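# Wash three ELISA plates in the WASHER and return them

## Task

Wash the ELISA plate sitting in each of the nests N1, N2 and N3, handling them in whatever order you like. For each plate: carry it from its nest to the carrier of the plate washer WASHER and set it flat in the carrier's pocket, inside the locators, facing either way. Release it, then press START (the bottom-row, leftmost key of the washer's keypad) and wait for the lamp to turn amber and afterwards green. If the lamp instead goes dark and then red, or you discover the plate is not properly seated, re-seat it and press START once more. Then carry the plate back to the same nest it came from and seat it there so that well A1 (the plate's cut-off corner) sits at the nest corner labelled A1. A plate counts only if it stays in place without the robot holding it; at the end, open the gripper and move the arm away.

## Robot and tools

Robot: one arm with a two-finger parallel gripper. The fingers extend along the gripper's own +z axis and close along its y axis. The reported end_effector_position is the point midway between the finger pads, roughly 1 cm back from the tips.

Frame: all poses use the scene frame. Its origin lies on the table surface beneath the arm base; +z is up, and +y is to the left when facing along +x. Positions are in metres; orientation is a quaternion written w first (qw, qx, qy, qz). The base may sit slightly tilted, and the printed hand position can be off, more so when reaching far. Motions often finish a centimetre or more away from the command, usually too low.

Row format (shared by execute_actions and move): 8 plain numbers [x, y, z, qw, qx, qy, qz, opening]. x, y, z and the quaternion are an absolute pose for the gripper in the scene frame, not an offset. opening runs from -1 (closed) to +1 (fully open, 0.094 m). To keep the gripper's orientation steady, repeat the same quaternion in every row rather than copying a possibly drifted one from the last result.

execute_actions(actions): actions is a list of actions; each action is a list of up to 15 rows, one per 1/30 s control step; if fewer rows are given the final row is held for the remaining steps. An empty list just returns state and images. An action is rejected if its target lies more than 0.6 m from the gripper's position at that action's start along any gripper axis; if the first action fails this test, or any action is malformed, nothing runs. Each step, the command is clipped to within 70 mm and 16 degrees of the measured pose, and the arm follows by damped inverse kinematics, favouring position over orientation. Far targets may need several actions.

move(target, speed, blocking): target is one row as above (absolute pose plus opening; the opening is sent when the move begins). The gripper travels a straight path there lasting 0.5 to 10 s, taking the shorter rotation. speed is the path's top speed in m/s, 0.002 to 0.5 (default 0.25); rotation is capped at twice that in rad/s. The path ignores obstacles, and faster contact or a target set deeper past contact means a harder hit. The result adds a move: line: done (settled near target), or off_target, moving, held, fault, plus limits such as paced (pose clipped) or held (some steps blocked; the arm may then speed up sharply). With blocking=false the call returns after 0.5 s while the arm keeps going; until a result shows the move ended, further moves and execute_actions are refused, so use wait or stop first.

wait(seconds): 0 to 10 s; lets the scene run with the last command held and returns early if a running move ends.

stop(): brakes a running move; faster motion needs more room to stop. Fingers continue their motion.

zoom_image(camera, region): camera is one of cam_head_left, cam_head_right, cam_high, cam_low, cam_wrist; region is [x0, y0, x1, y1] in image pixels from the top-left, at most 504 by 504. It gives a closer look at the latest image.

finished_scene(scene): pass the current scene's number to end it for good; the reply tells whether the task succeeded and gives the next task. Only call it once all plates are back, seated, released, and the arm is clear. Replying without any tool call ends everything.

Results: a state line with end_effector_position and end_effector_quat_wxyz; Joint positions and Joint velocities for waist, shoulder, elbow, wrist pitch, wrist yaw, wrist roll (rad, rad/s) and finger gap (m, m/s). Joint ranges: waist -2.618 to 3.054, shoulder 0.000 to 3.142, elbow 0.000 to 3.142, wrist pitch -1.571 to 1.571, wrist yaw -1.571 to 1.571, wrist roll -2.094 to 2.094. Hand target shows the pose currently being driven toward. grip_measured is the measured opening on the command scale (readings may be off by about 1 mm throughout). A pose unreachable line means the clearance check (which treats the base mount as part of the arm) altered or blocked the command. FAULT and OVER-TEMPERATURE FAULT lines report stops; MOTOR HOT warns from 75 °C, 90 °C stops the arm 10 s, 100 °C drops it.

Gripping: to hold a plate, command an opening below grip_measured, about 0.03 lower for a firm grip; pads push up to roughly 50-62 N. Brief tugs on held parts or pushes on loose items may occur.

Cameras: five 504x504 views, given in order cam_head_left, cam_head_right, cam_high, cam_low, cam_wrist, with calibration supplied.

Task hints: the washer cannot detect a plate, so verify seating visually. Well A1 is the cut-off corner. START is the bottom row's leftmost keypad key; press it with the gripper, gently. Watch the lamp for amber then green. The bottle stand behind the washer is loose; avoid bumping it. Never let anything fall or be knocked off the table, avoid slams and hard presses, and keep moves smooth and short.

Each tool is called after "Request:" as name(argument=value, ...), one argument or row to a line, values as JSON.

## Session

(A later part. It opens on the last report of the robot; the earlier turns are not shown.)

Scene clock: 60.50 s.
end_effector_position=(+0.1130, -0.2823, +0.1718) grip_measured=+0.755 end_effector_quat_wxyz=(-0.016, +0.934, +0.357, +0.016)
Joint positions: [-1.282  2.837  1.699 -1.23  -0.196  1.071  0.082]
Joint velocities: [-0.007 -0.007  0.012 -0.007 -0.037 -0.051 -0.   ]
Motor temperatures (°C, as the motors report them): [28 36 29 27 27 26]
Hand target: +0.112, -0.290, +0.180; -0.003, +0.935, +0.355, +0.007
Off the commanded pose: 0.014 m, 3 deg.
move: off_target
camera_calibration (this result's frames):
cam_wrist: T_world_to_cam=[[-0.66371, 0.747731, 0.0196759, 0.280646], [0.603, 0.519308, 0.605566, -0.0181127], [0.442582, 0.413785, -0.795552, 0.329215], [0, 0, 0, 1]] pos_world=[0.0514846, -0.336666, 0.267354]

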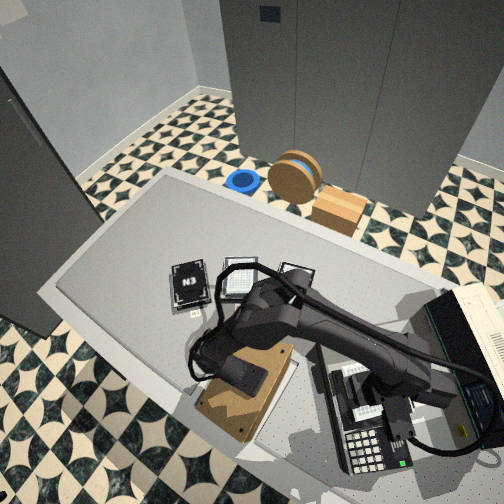

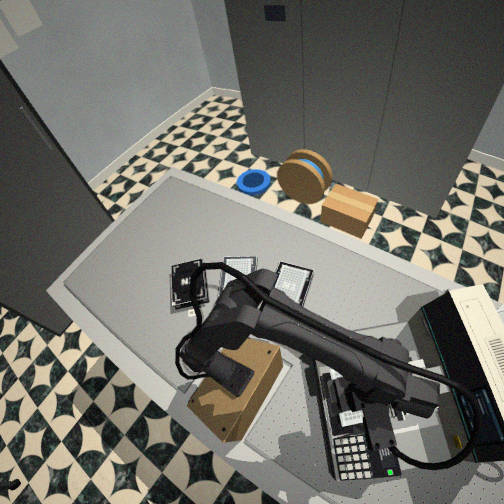

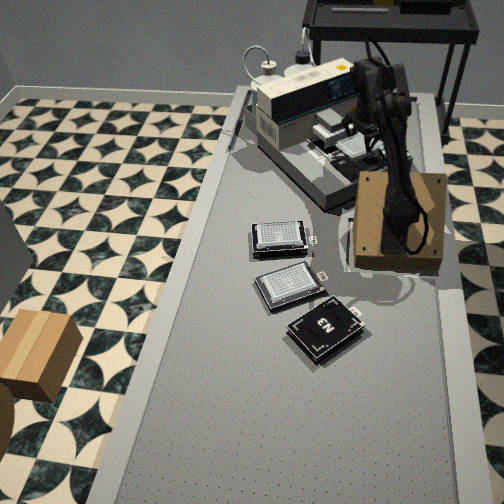

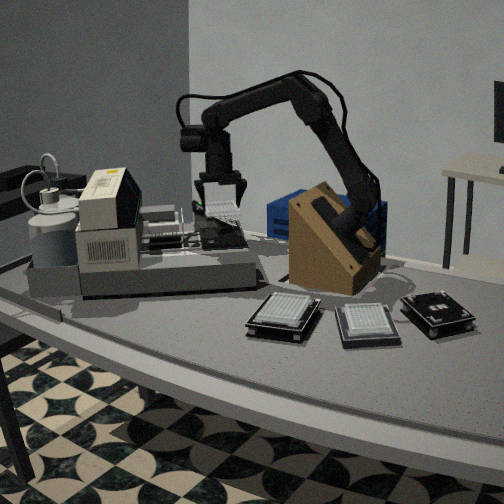

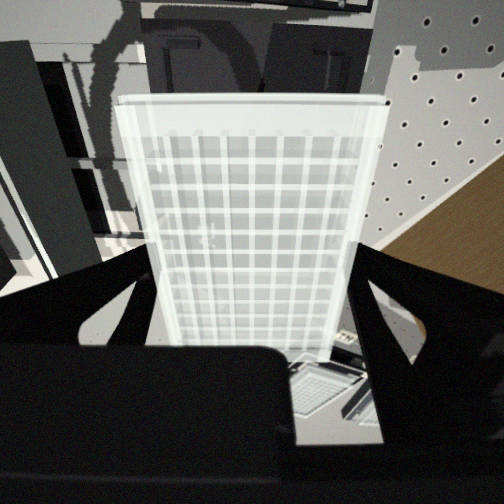

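Request:
move(
  target=[0.110,-0.290,0.122,0,0.944,0.33,0,0.71],
  speed=0.04,
)

Request:
zoom_image(
  camera="cam_wrist",
  region=[80,0,430,200],
)

Scene clock: 65.97 s.
end_effector_position=(+0.1088, -0.2858, +0.1235) grip_measured=+0.755 end_effector_quat_wxyz=(-0.006, +0.944, +0.329, +0.008)
Joint positions: [-1.266  2.868  1.551 -1.028 -0.195  1.145  0.082]
Joint velocities: [-0.002  0.007  0.002  0.081  0.037  0.007 -0.001]
Motor temperatures (°C, as the motors report them): [28 37 29 27 27 26]
Hand target: +0.109, -0.289, +0.122; -0.000, +0.944, +0.330, -0.000
Off the commanded pose: 0.005 m, 1 deg.
move: done
camera_calibration (this result's frames):
cam_wrist: T_world_to_cam=[[-0.61859, 0.785673, 0.00796129, 0.288793], [0.637954, 0.496319, 0.588797, 0.00716369], [0.458651, 0.369303, -0.808242, 0.281265], [0, 0, 0, 1]] pos_world=[0.0450721, -0.334324, 0.220813]

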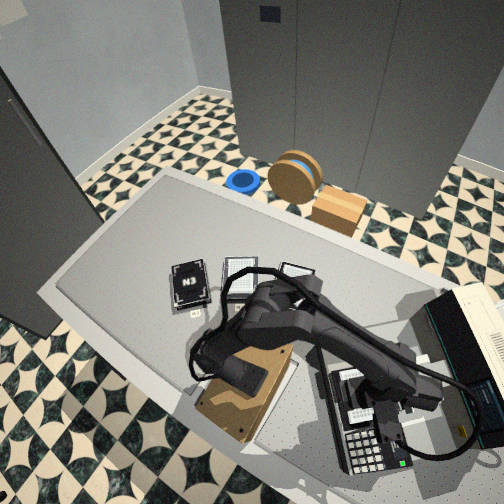

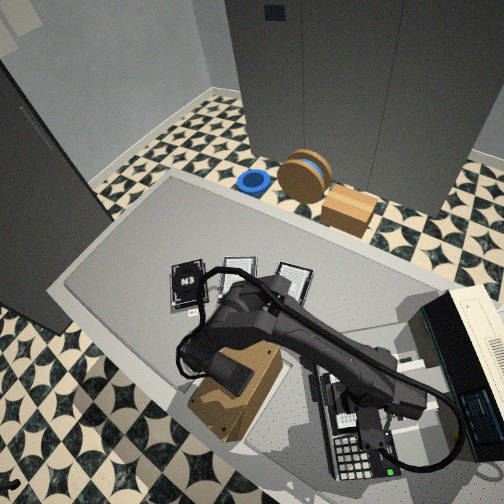

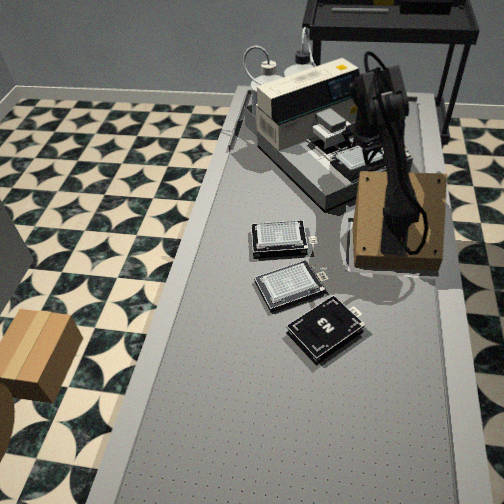

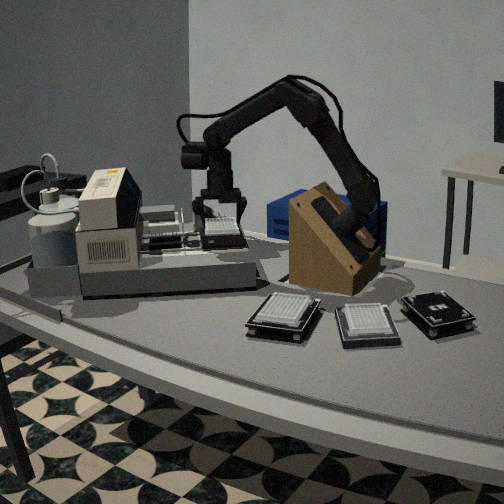

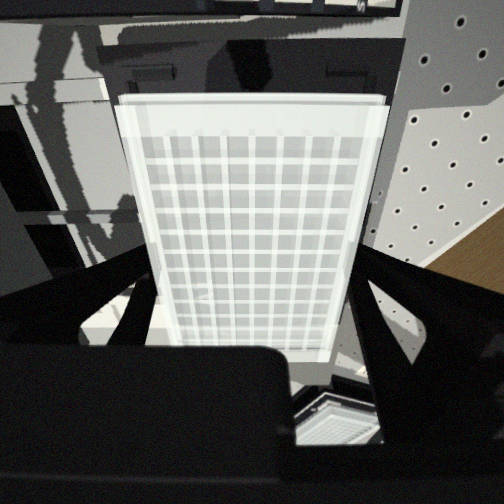

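Region (80, 0, 430, 200) of cam_wrist's 504x504 image, scaled by 1.440, with more detail than that image has; it fills the top 288 rows of this view, and the rest is white.

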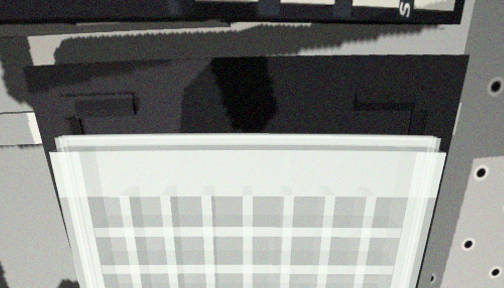

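Request:
move(
  target=[0.107,-0.2915,0.110,0,0.942,0.335,0,0.71],
  speed=0.03,
)

Request:
zoom_image(
  camera="cam_wrist",
  region=[80,0,430,200],
)

Scene clock: 72.17 s.
end_effector_position=(+0.1069, -0.2875, +0.1105) grip_measured=+0.755 end_effector_quat_wxyz=(-0.008, +0.944, +0.329, +0.008)
Joint positions: [-1.266  2.892  1.534 -0.99  -0.195  1.145  0.082]
Joint velocities: [-0.022  0.022 -0.022 -0.007 -0.037 -0.037 -0.001]
Motor temperatures (°C, as the motors report them): [28 37 29 27 27 26]
Hand target: +0.107, -0.291, +0.110; -0.000, +0.942, +0.335, -0.000
Off the commanded pose: 0.004 m, 2 deg.
move: done
camera_calibration (this result's frames):
cam_wrist: T_world_to_cam=[[-0.617798, 0.786261, 0.0108983, 0.288724], [0.638724, 0.493692, 0.59017, 0.0158729], [0.458647, 0.371566, -0.807206, 0.272808], [0, 0, 0, 1]] pos_world=[0.0431118, -0.336215, 0.207698]

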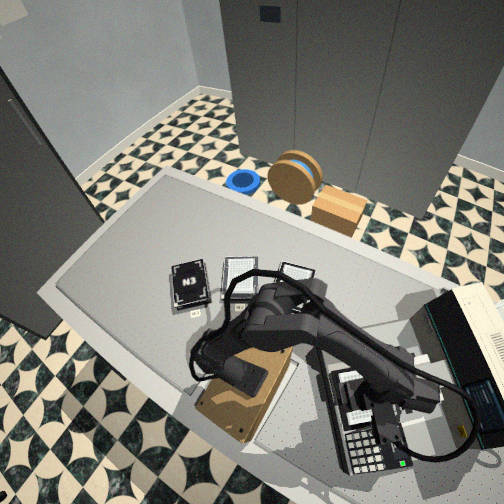

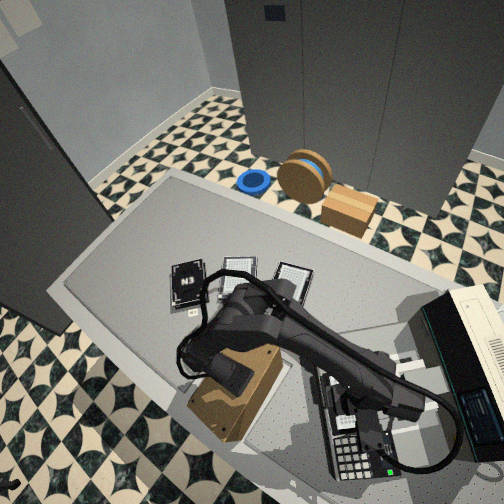

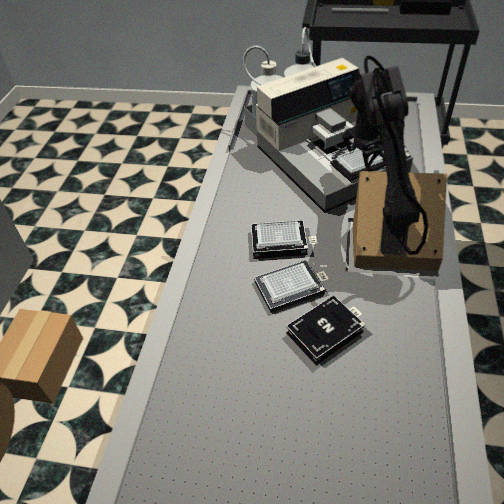

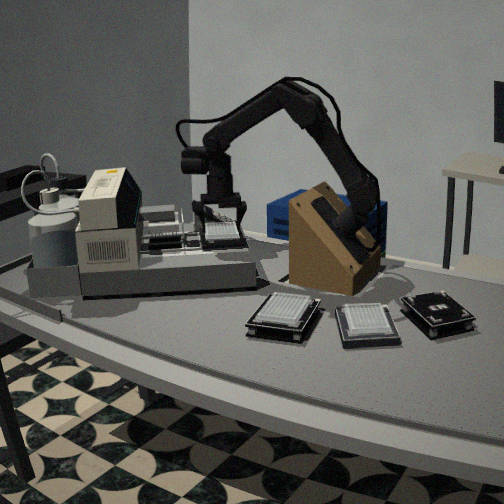

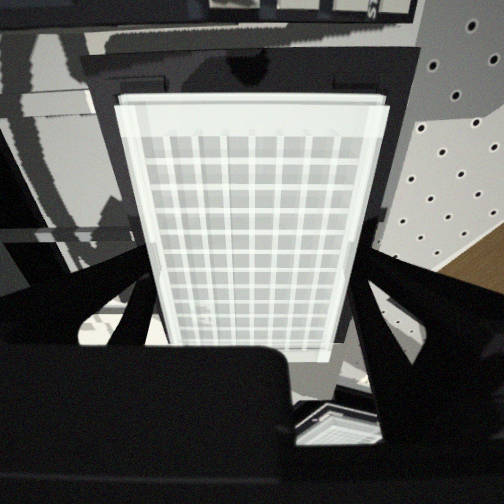

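Region (80, 0, 430, 200) of cam_wrist's 504x504 image, scaled by 1.440, with more detail than that image has; it fills the top 288 rows of this view, and the rest is white.

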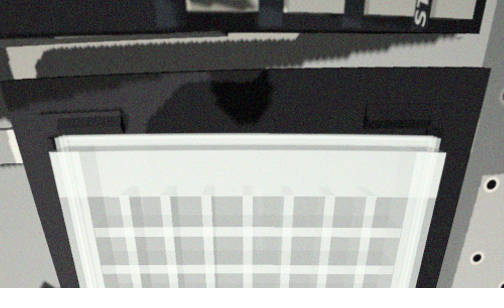

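Request:
execute_actions(
  actions=[
    [[0.107,-0.2915,0.110,0,0.9385,0.345,0,0.71]],
    [[0.107,-0.2915,0.110,0,0.9385,0.345,0,0.71]],
  ],
)

Request:
move(
  target=[0.107,-0.2905,0.101,0,0.9385,0.345,0,0.71],
  speed=0.015,
)

Request:
zoom_image(
  camera="cam_wrist",
  region=[80,0,430,200],
)

Scene clock: 79.83 s.
end_effector_position=(+0.1070, -0.2880, +0.1105) grip_measured=+0.755 end_effector_quat_wxyz=(-0.007, +0.941, +0.339, +0.008)
Joint positions: [-1.266  2.892  1.534 -0.988 -0.195  1.125  0.082]
Joint velocities: [ 0.002  0.012  0.002  0.022  0.022 -0.037 -0.   ]
Motor temperatures (°C, as the motors report them): [27 38 29 27 27 26]
Hand target: +0.107, -0.291, +0.110; -0.000, +0.939, +0.345, -0.000
Off the commanded pose: 0.004 m, 1 deg.
camera_calibration (this result's frames):
cam_wrist: T_world_to_cam=[[-0.634185, 0.773135, 0.00842551, 0.287483], [0.627637, 0.508411, 0.589569, 0.0215525], [0.451533, 0.379184, -0.807674, 0.275947], [0, 0, 0, 1]] pos_world=[0.0441907, -0.337855, 0.207747]

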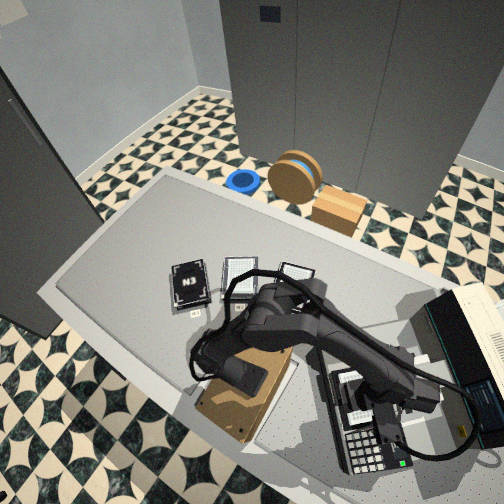

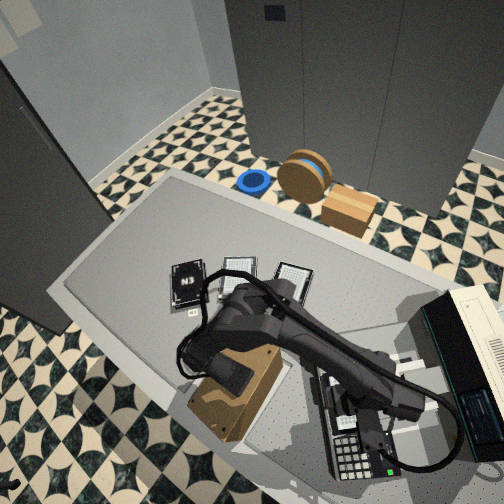

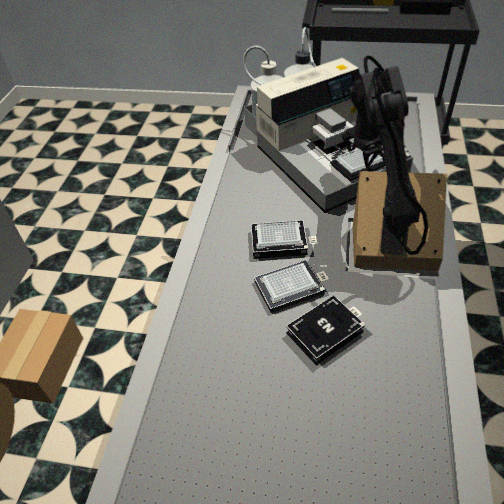

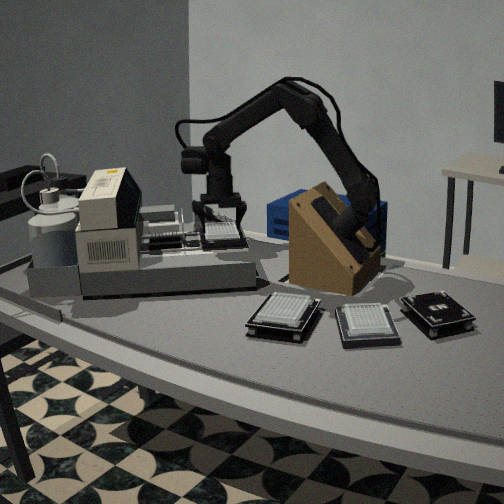

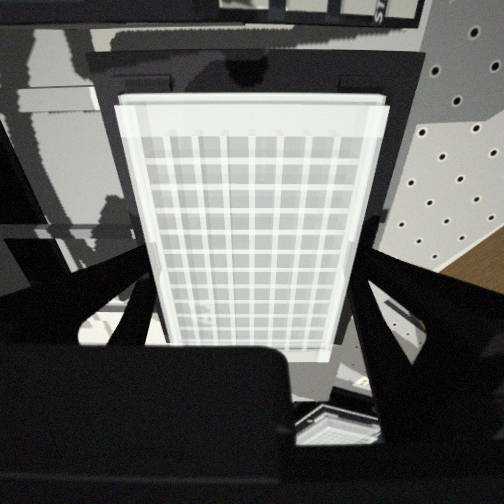

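Scene clock: 80.90 s.
end_effector_position=(+0.1070, -0.2873, +0.1058) grip_measured=+0.755 end_effector_quat_wxyz=(-0.005, +0.940, +0.340, +0.007)
Joint positions: [-1.262  2.892  1.514 -0.964 -0.196  1.125  0.082]
Joint velocities: [ 0.002  0.002  0.022 -0.007 -0.051  0.007 -0.001]
Motor temperatures (°C, as the motors report them): [27 38 29 27 27 26]
Hand target: +0.107, -0.290, +0.101; -0.000, +0.939, +0.345, +0.000
Off the commanded pose: 0.006 m, 1 deg.
move: done
camera_calibration (this result's frames):
cam_wrist: T_world_to_cam=[[-0.636962, 0.770878, 0.00509252, 0.287003], [0.626007, 0.51338, 0.586988, 0.0258983], [0.449882, 0.377077, -0.809579, 0.27163], [0, 0, 0, 1]] pos_world=[0.0443956, -0.336965, 0.203243]

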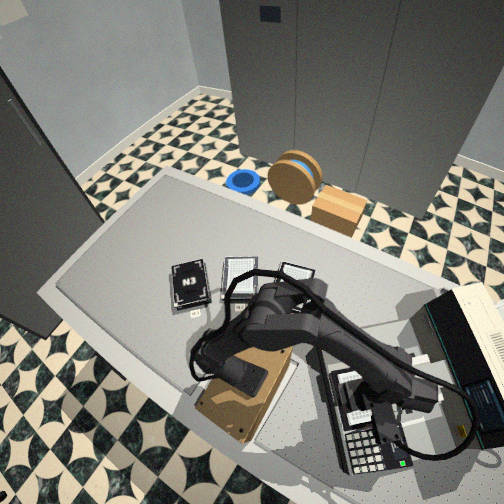

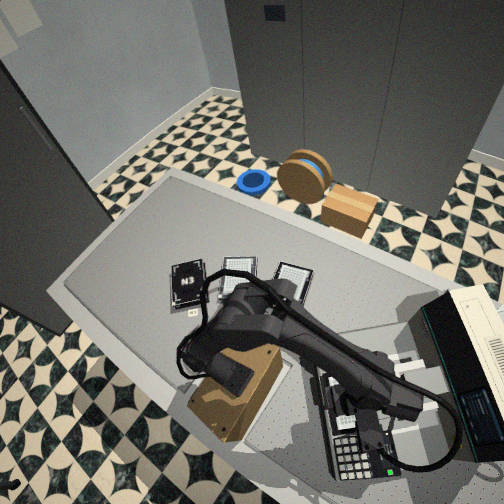

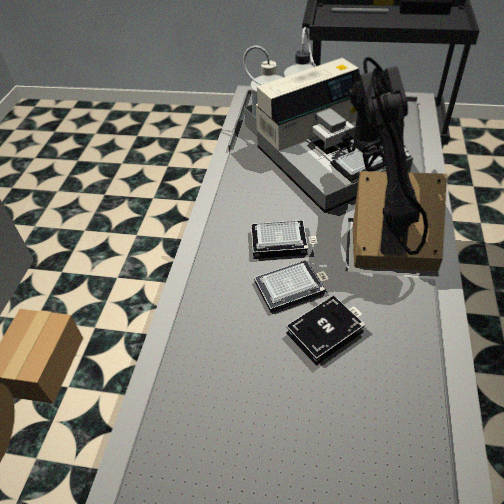

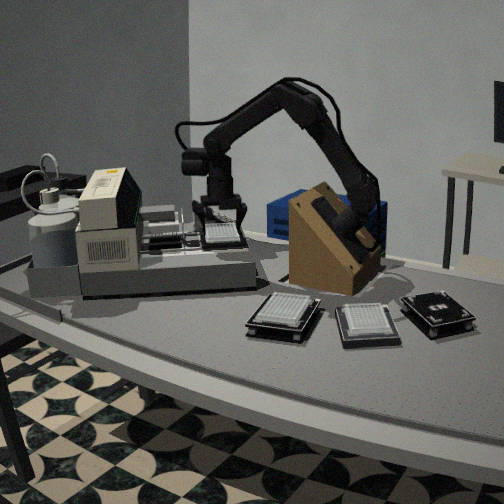

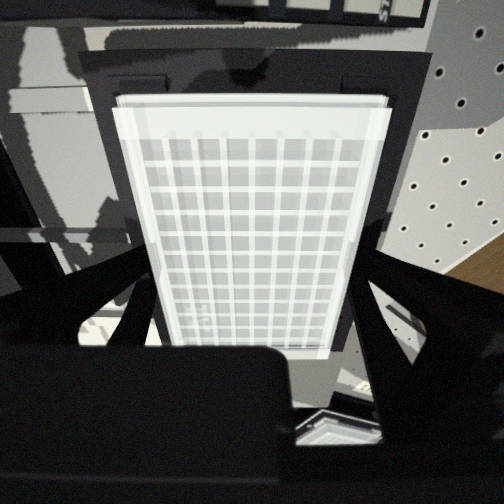

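Region (80, 0, 430, 200) of cam_wrist's 504x504 image, scaled by 1.440, with more detail than that image has; it fills the top 288 rows of this view, and the rest is white.

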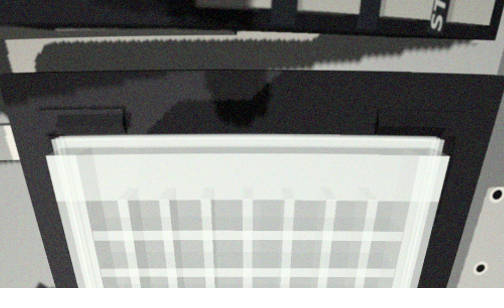

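Request:
execute_actions(
  actions=[],
)

Scene clock: 95.90 s.
end_effector_position=(+0.1070, -0.2875, +0.1058) grip_measured=+0.755 end_effector_quat_wxyz=(-0.004, +0.940, +0.340, +0.007)
Joint positions: [-1.262  2.892  1.514 -0.963 -0.196  1.125  0.082]
Joint velocities: [ 0.002 -0.017 -0.007 -0.051  0.007 -0.037  0.   ]
Motor temperatures (°C, as the motors report them): [27 39 29 27 27 26]
Hand target: +0.107, -0.290, +0.101; -0.000, +0.939, +0.345, +0.000
Off the commanded pose: 0.006 m, 1 deg.
camera_calibration (this result's frames):
cam_wrist: T_world_to_cam=[[-0.63707, 0.770793, 0.00441384, 0.287231], [0.625827, 0.513894, 0.586731, 0.0261579], [0.44998, 0.376551, -0.80977, 0.271535], [0, 0, 0, 1]] pos_world=[0.0444304, -0.337084, 0.203265]

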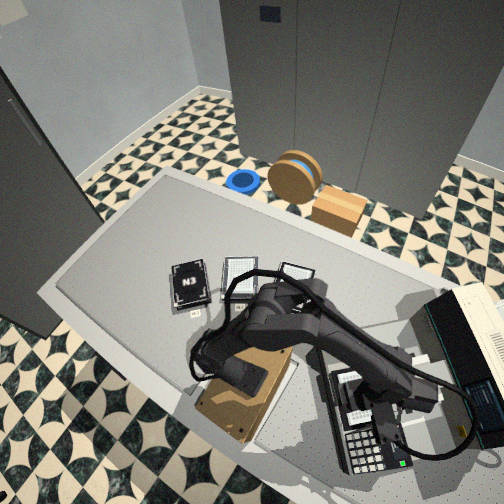

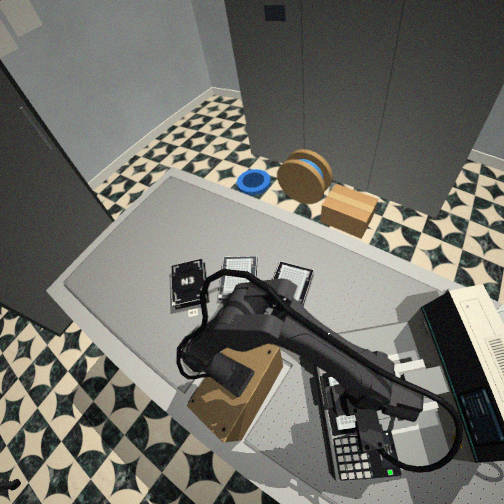

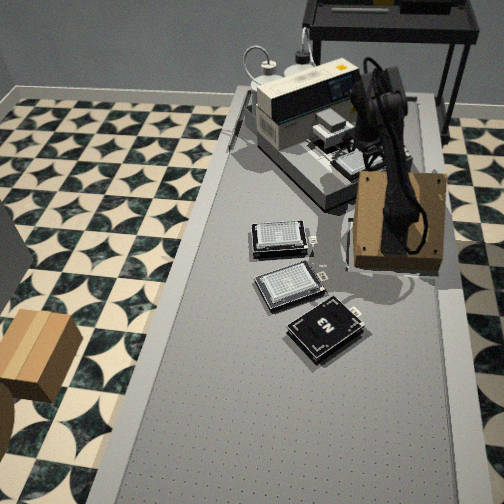

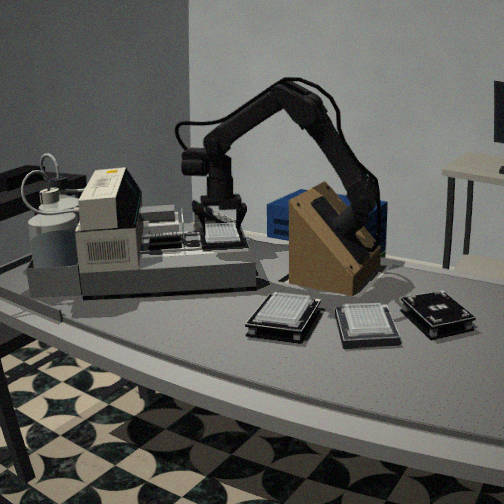

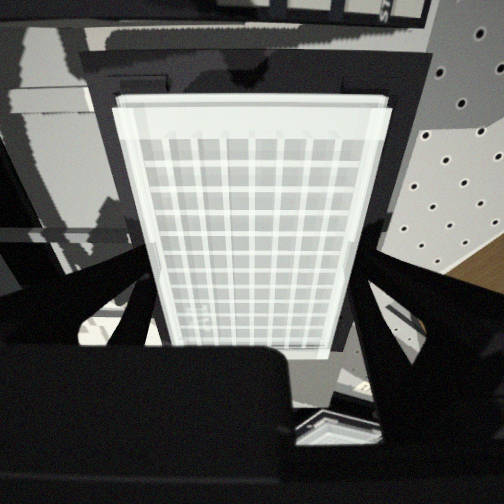

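Request:
move(
  target=[0.1055,-0.2885,0.122,0,0.942,0.335,0,0.71],
  speed=0.03,
)

Request:
zoom_image(
  camera="cam_wrist",
  region=[60,0,450,200],
)

Scene clock: 100.90 s.
end_effector_position=(+0.1064, -0.2862, +0.1058) grip_measured=+0.755 end_effector_quat_wxyz=(-0.007, +0.940, +0.340, +0.007)
Joint positions: [-1.262  2.892  1.514 -0.968 -0.195  1.125  0.082]
Joint velocities: [ 0.002  0.007  0.007  0.037 -0.007 -0.007  0.   ]
Motor temperatures (°C, as the motors report them): [27 39 29 27 27 26]
Hand target: +0.106, -0.289, +0.122; +0.000, +0.942, +0.335, +0.000
Off the commanded pose: 0.016 m, 1 deg.
move: off_target
camera_calibration (this result's frames):
cam_wrist: T_world_to_cam=[[-0.636262, 0.771406, 0.0101579, 0.285328], [0.628036, 0.510273, 0.58753, 0.0245084], [0.448041, 0.380203, -0.809139, 0.272519], [0, 0, 0, 1]] pos_world=[0.0440518, -0.336222, 0.203208]

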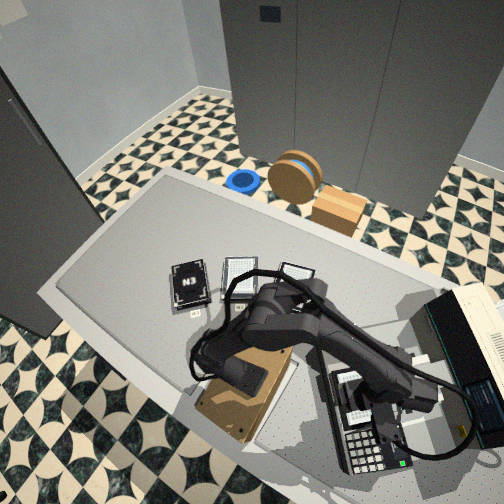

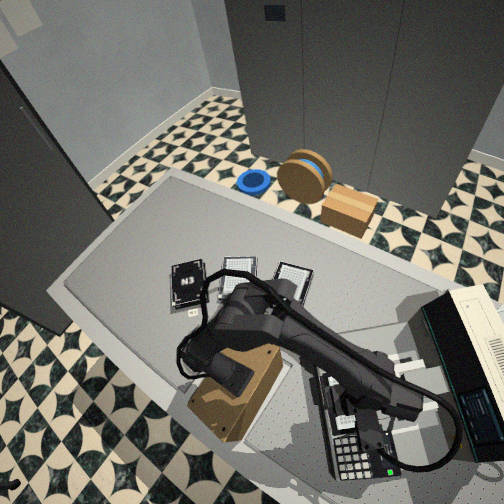

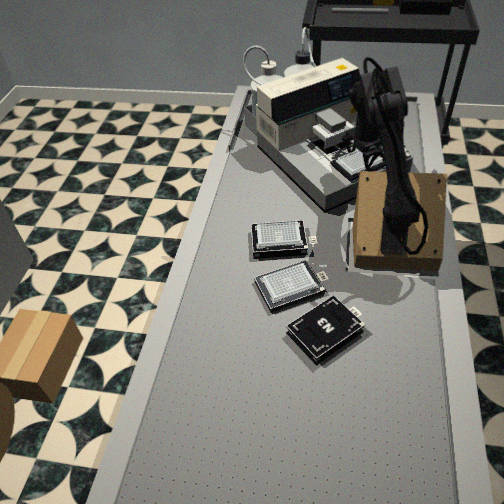

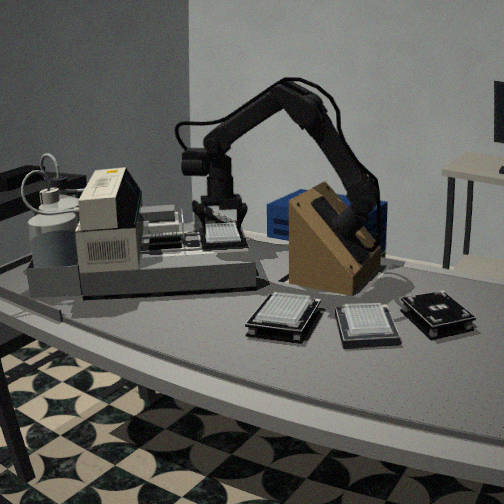

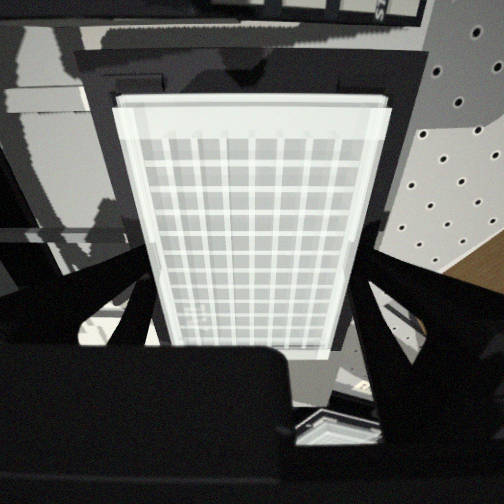

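Region (60, 0, 450, 200) of cam_wrist's 504x504 image, scaled by 1.292, with more detail than that image has; it fills the top 258 rows of this view, and the rest is white.

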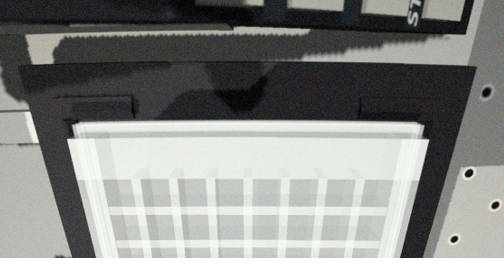

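Centred now. Release.

Request:
execute_actions(
  actions=[
    [[0.1055,-0.2885,0.115,0,0.942,0.335,0,0.85]],
    [[0.1055,-0.2885,0.115,0,0.942,0.335,0,1]],
  ],
)

Request:
move(
  target=[0.1055,-0.2885,0.19,0,0.942,0.335,0,1],
  speed=0.08,
)

Request:
zoom_image(
  camera="cam_wrist",
  region=[80,0,430,350],
)

Request:
zoom_image(
  camera="cam_low",
  region=[150,190,290,280],
)

Scene clock: 106.97 s.
end_effector_position=(+0.1064, -0.2862, +0.1058) grip_measured=+1.000 end_effector_quat_wxyz=(-0.007, +0.941, +0.337, +0.007)
Joint positions: [-1.262  2.892  1.514 -0.968 -0.195  1.13   0.094]
Joint velocities: [-0.002  0.002 -0.012 -0.007  0.037 -0.051  0.   ]
Motor temperatures (°C, as the motors report them): [27 40 30 27 27 26]
Hand target: +0.106, -0.289, +0.115; +0.000, +0.942, +0.335, +0.000
Off the commanded pose: 0.010 m, 1 deg.
camera_calibration (this result's frames):
cam_wrist: T_world_to_cam=[[-0.632133, 0.774792, 0.0102525, 0.285848], [0.630809, 0.506887, 0.58749, 0.0232484], [0.449986, 0.37784, -0.809166, 0.271638], [0, 0, 0, 1]] pos_world=[0.0437951, -0.335892, 0.203212]

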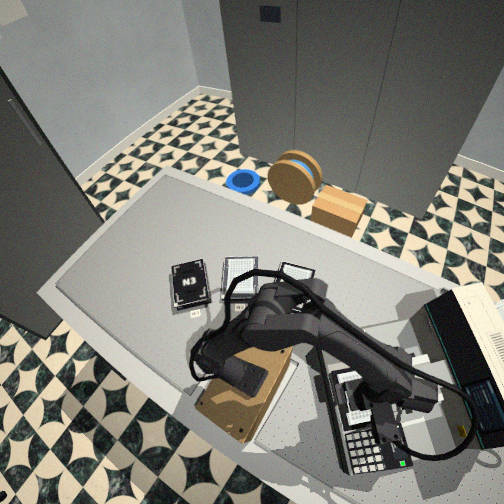

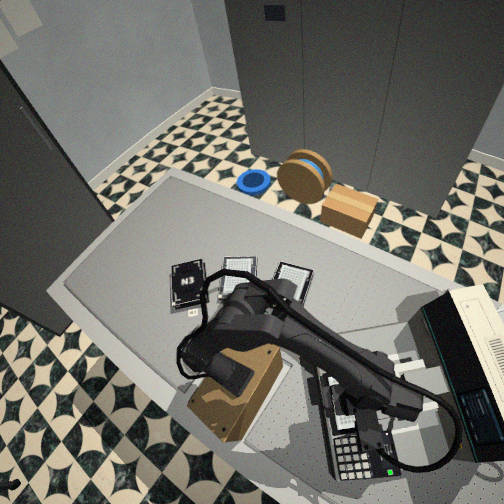

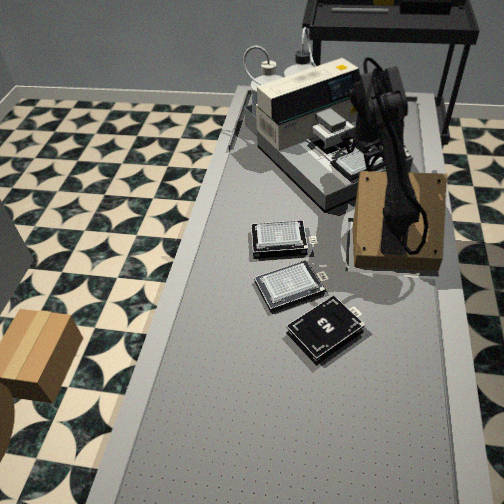

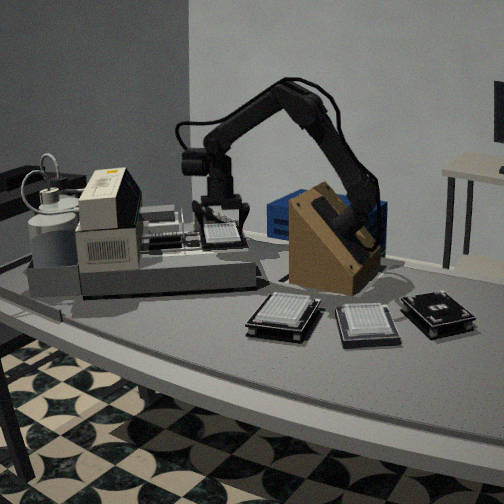

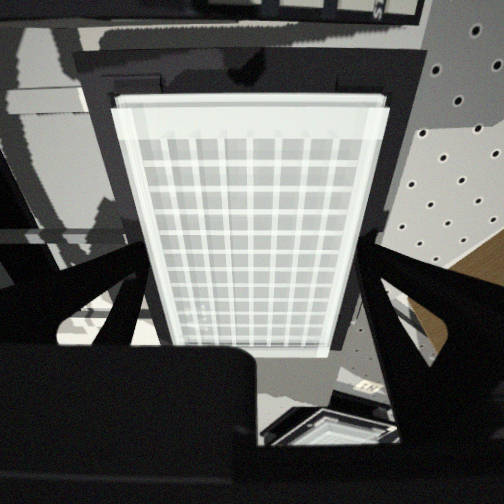

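Scene clock: 108.57 s.
end_effector_position=(+0.1093, -0.2849, +0.1711) grip_measured=+1.000 end_effector_quat_wxyz=(-0.019, +0.943, +0.333, +0.006)
Joint positions: [-1.284  2.847  1.71  -1.235 -0.176  1.119  0.094]
Joint velocities: [ 0.002 -0.007 -0.002 -0.007  0.007 -0.095  0.   ]
Motor temperatures (°C, as the motors report them): [27 41 30 27 27 26]
Hand target: +0.107, -0.290, +0.189; -0.000, +0.942, +0.335, +0.000
Off the commanded pose: 0.020 m, 2 deg.
move: off_target
camera_calibration (this result's frames):
cam_wrist: T_world_to_cam=[[-0.625717, 0.779388, 0.0321249, 0.282814], [0.640127, 0.489507, 0.592132, -0.0243199], [0.445775, 0.391071, -0.805201, 0.326263], [0, 0, 0, 1]] pos_world=[0.0470899, -0.336109, 0.268022]

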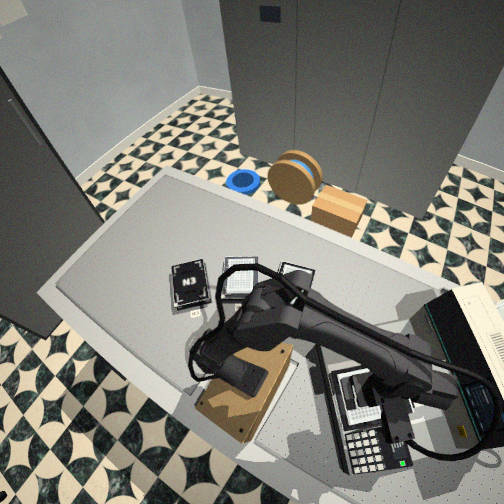

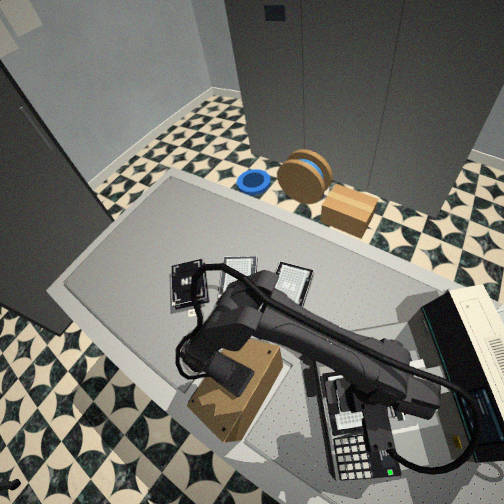

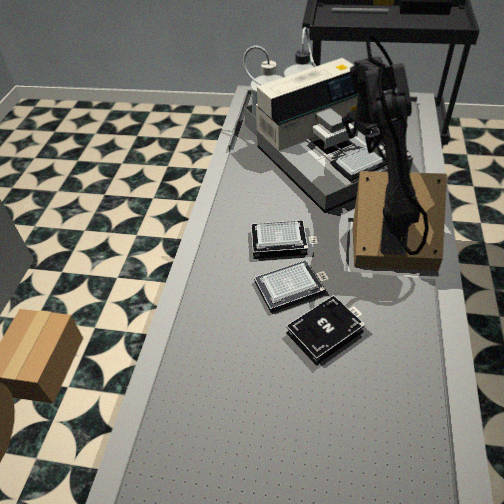

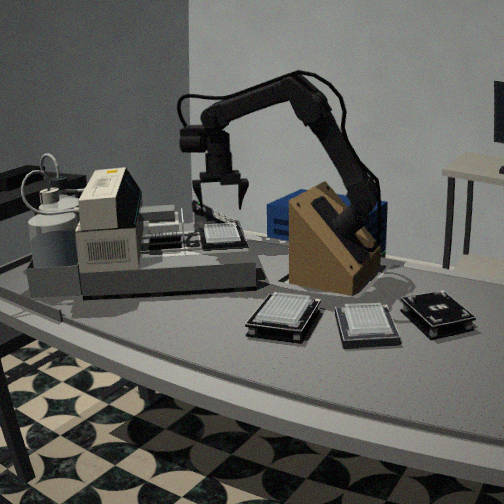

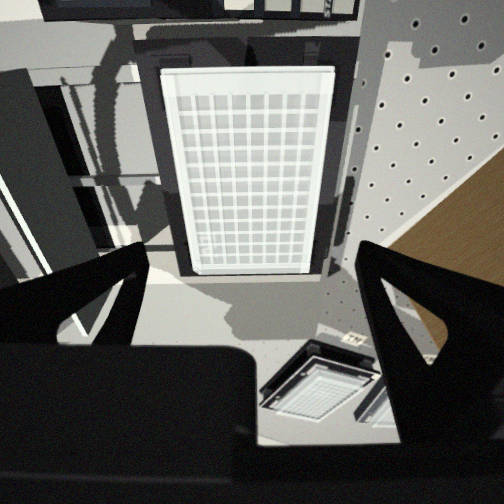

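Region (80, 0, 430, 350) of cam_wrist's 504x504 image, scaled by 1.440, with more detail than that image has.

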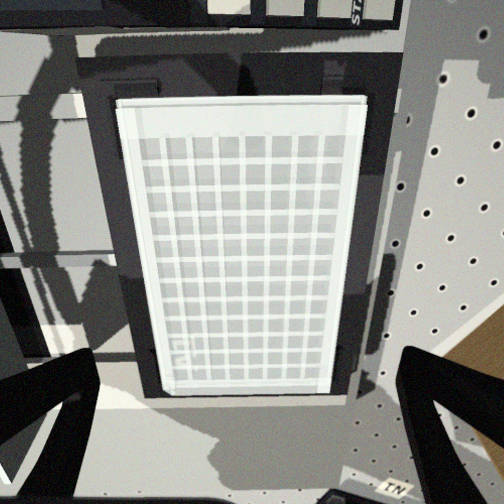

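Region (150, 190, 290, 280) of cam_low's 504x504 image, scaled by 3.600, with more detail than that image has; it fills the top 324 rows of this view, and the rest is white.

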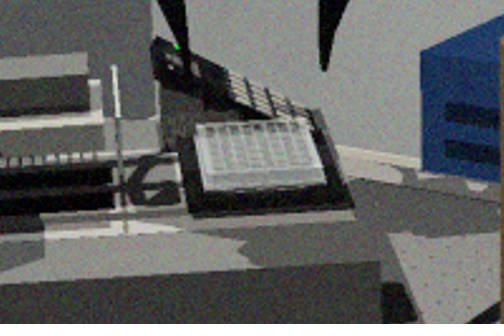

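Request:
move(
  target=[0.0,-0.315,0.15,0,0.43,0.903,0,-1],
  speed=0.3,
)

Scene clock: 116.97 s.
end_effector_position=(+0.0041, -0.3088, +0.1508) grip_measured=-0.983 end_effector_quat_wxyz=(-0.005, +0.429, +0.903, +0.011)
Joint positions: [-1.569  2.894  1.67  -1.149  0.03  -0.654  0.001]
Joint velocities: [ 0.002 -0.002 -0.007 -0.022 -0.022 -0.007 -0.   ]
Motor temperatures (°C, as the motors report them): [27 41 30 27 27 26]
Hand target: +0.003, -0.315, +0.151; +0.002, +0.427, +0.904, +0.002
Off the commanded pose: 0.008 m, 1 deg.
move: done
camera_calibration (this result's frames):
cam_wrist: T_world_to_cam=[[-0.777093, -0.62921, -0.0148909, -0.190921], [-0.515469, 0.622687, 0.588687, 0.113082], [-0.361135, 0.46514, -0.808224, 0.392766], [0, 0, 0, 1]] pos_world=[0.0517688, -0.373235, 0.248029]

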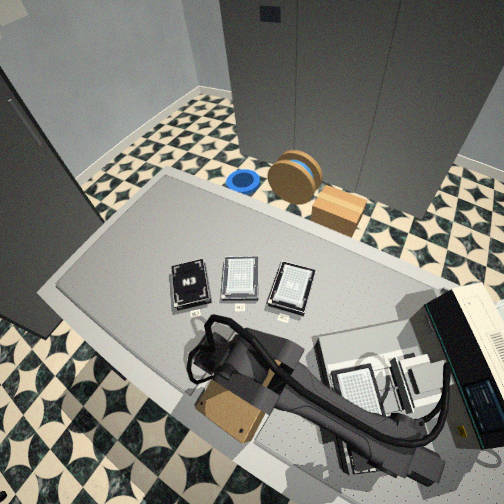

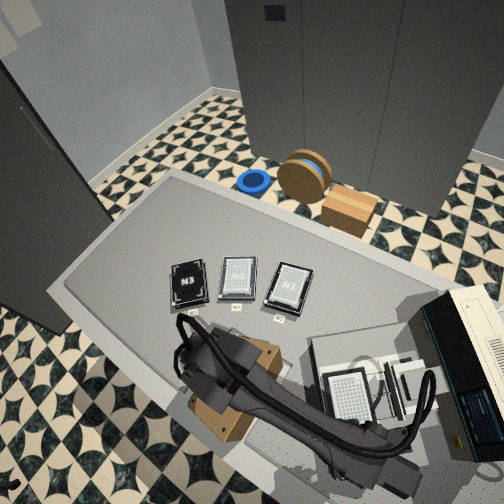

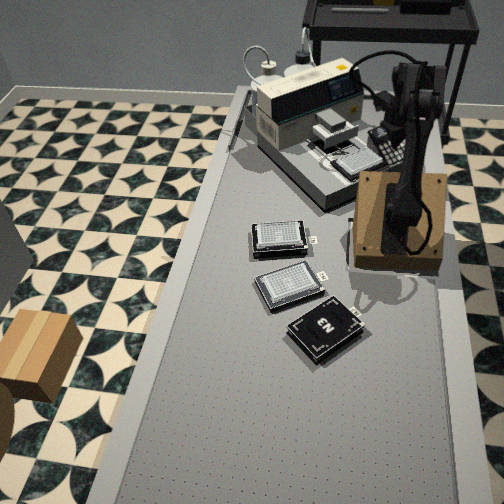

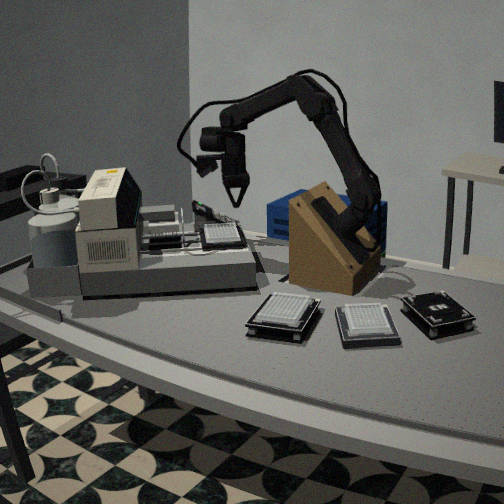

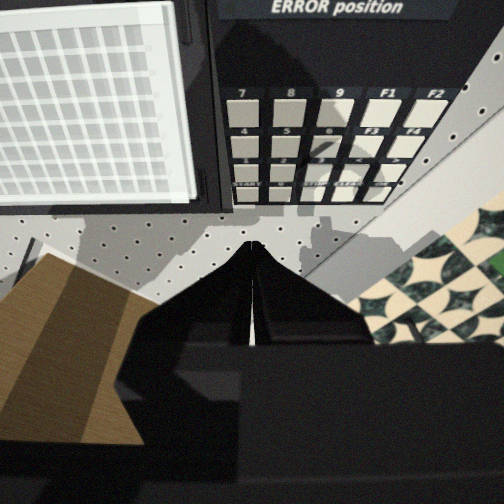

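Request:
move(
  target=[0.007,-0.315,0.10,0,0.43,0.903,0,-1],
  speed=0.05,
)

Scene clock: 124.37 s.
end_effector_position=(+0.0057, -0.3096, +0.1008) grip_measured=-0.983 end_effector_quat_wxyz=(-0.004, +0.428, +0.904, +0.009)
Joint positions: [-1.569  2.949  1.551 -0.969  0.03  -0.656  0.001]
Joint velocities: [-0.007 -0.007 -0.012 -0.007 -0.007 -0.037  0.001]
Motor temperatures (°C, as the motors report them): [27 41 30 27 27 26]
Hand target: +0.007, -0.314, +0.100; +0.000, +0.430, +0.903, +0.000
Off the commanded pose: 0.006 m, 1 deg.
move: done
camera_calibration (this result's frames):
cam_wrist: T_world_to_cam=[[-0.775752, -0.63093, -0.0116912, -0.191812], [-0.516916, 0.624724, 0.58525, 0.144791], [-0.361948, 0.460052, -0.810768, 0.352002], [0, 0, 0, 1]] pos_world=[0.0534527, -0.373413, 0.198411]

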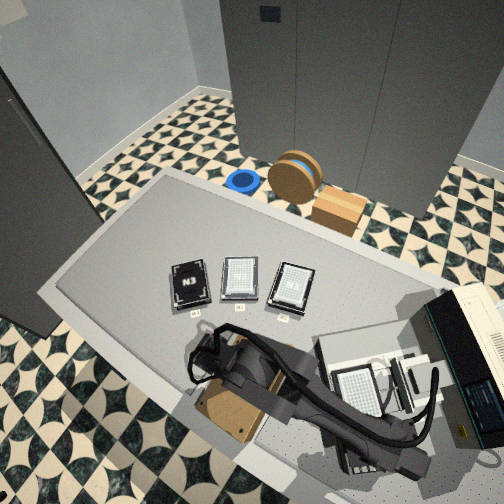

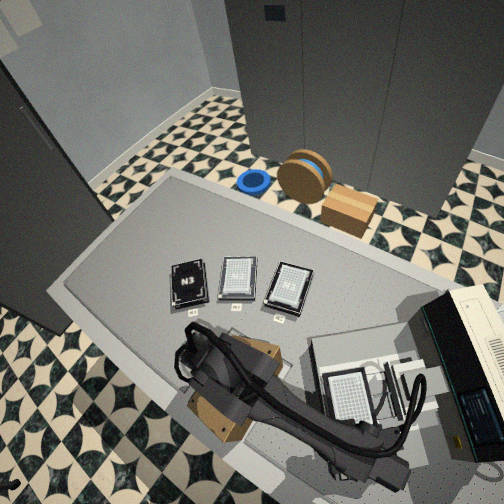

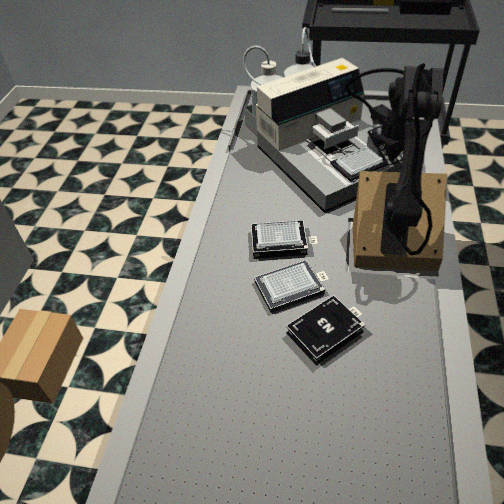

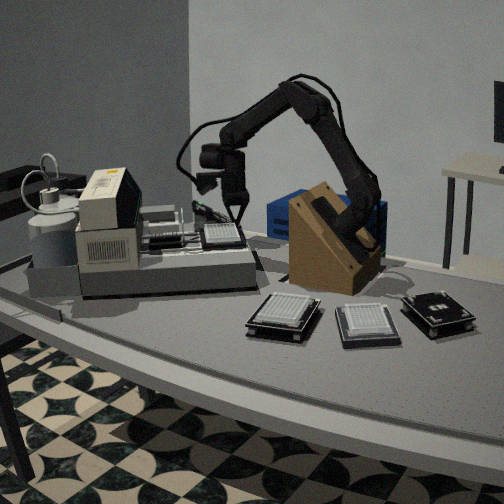

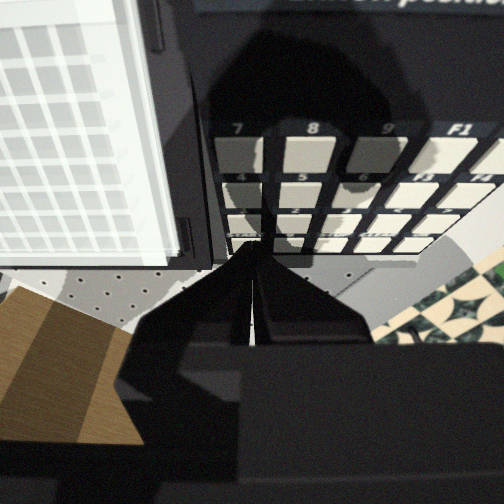

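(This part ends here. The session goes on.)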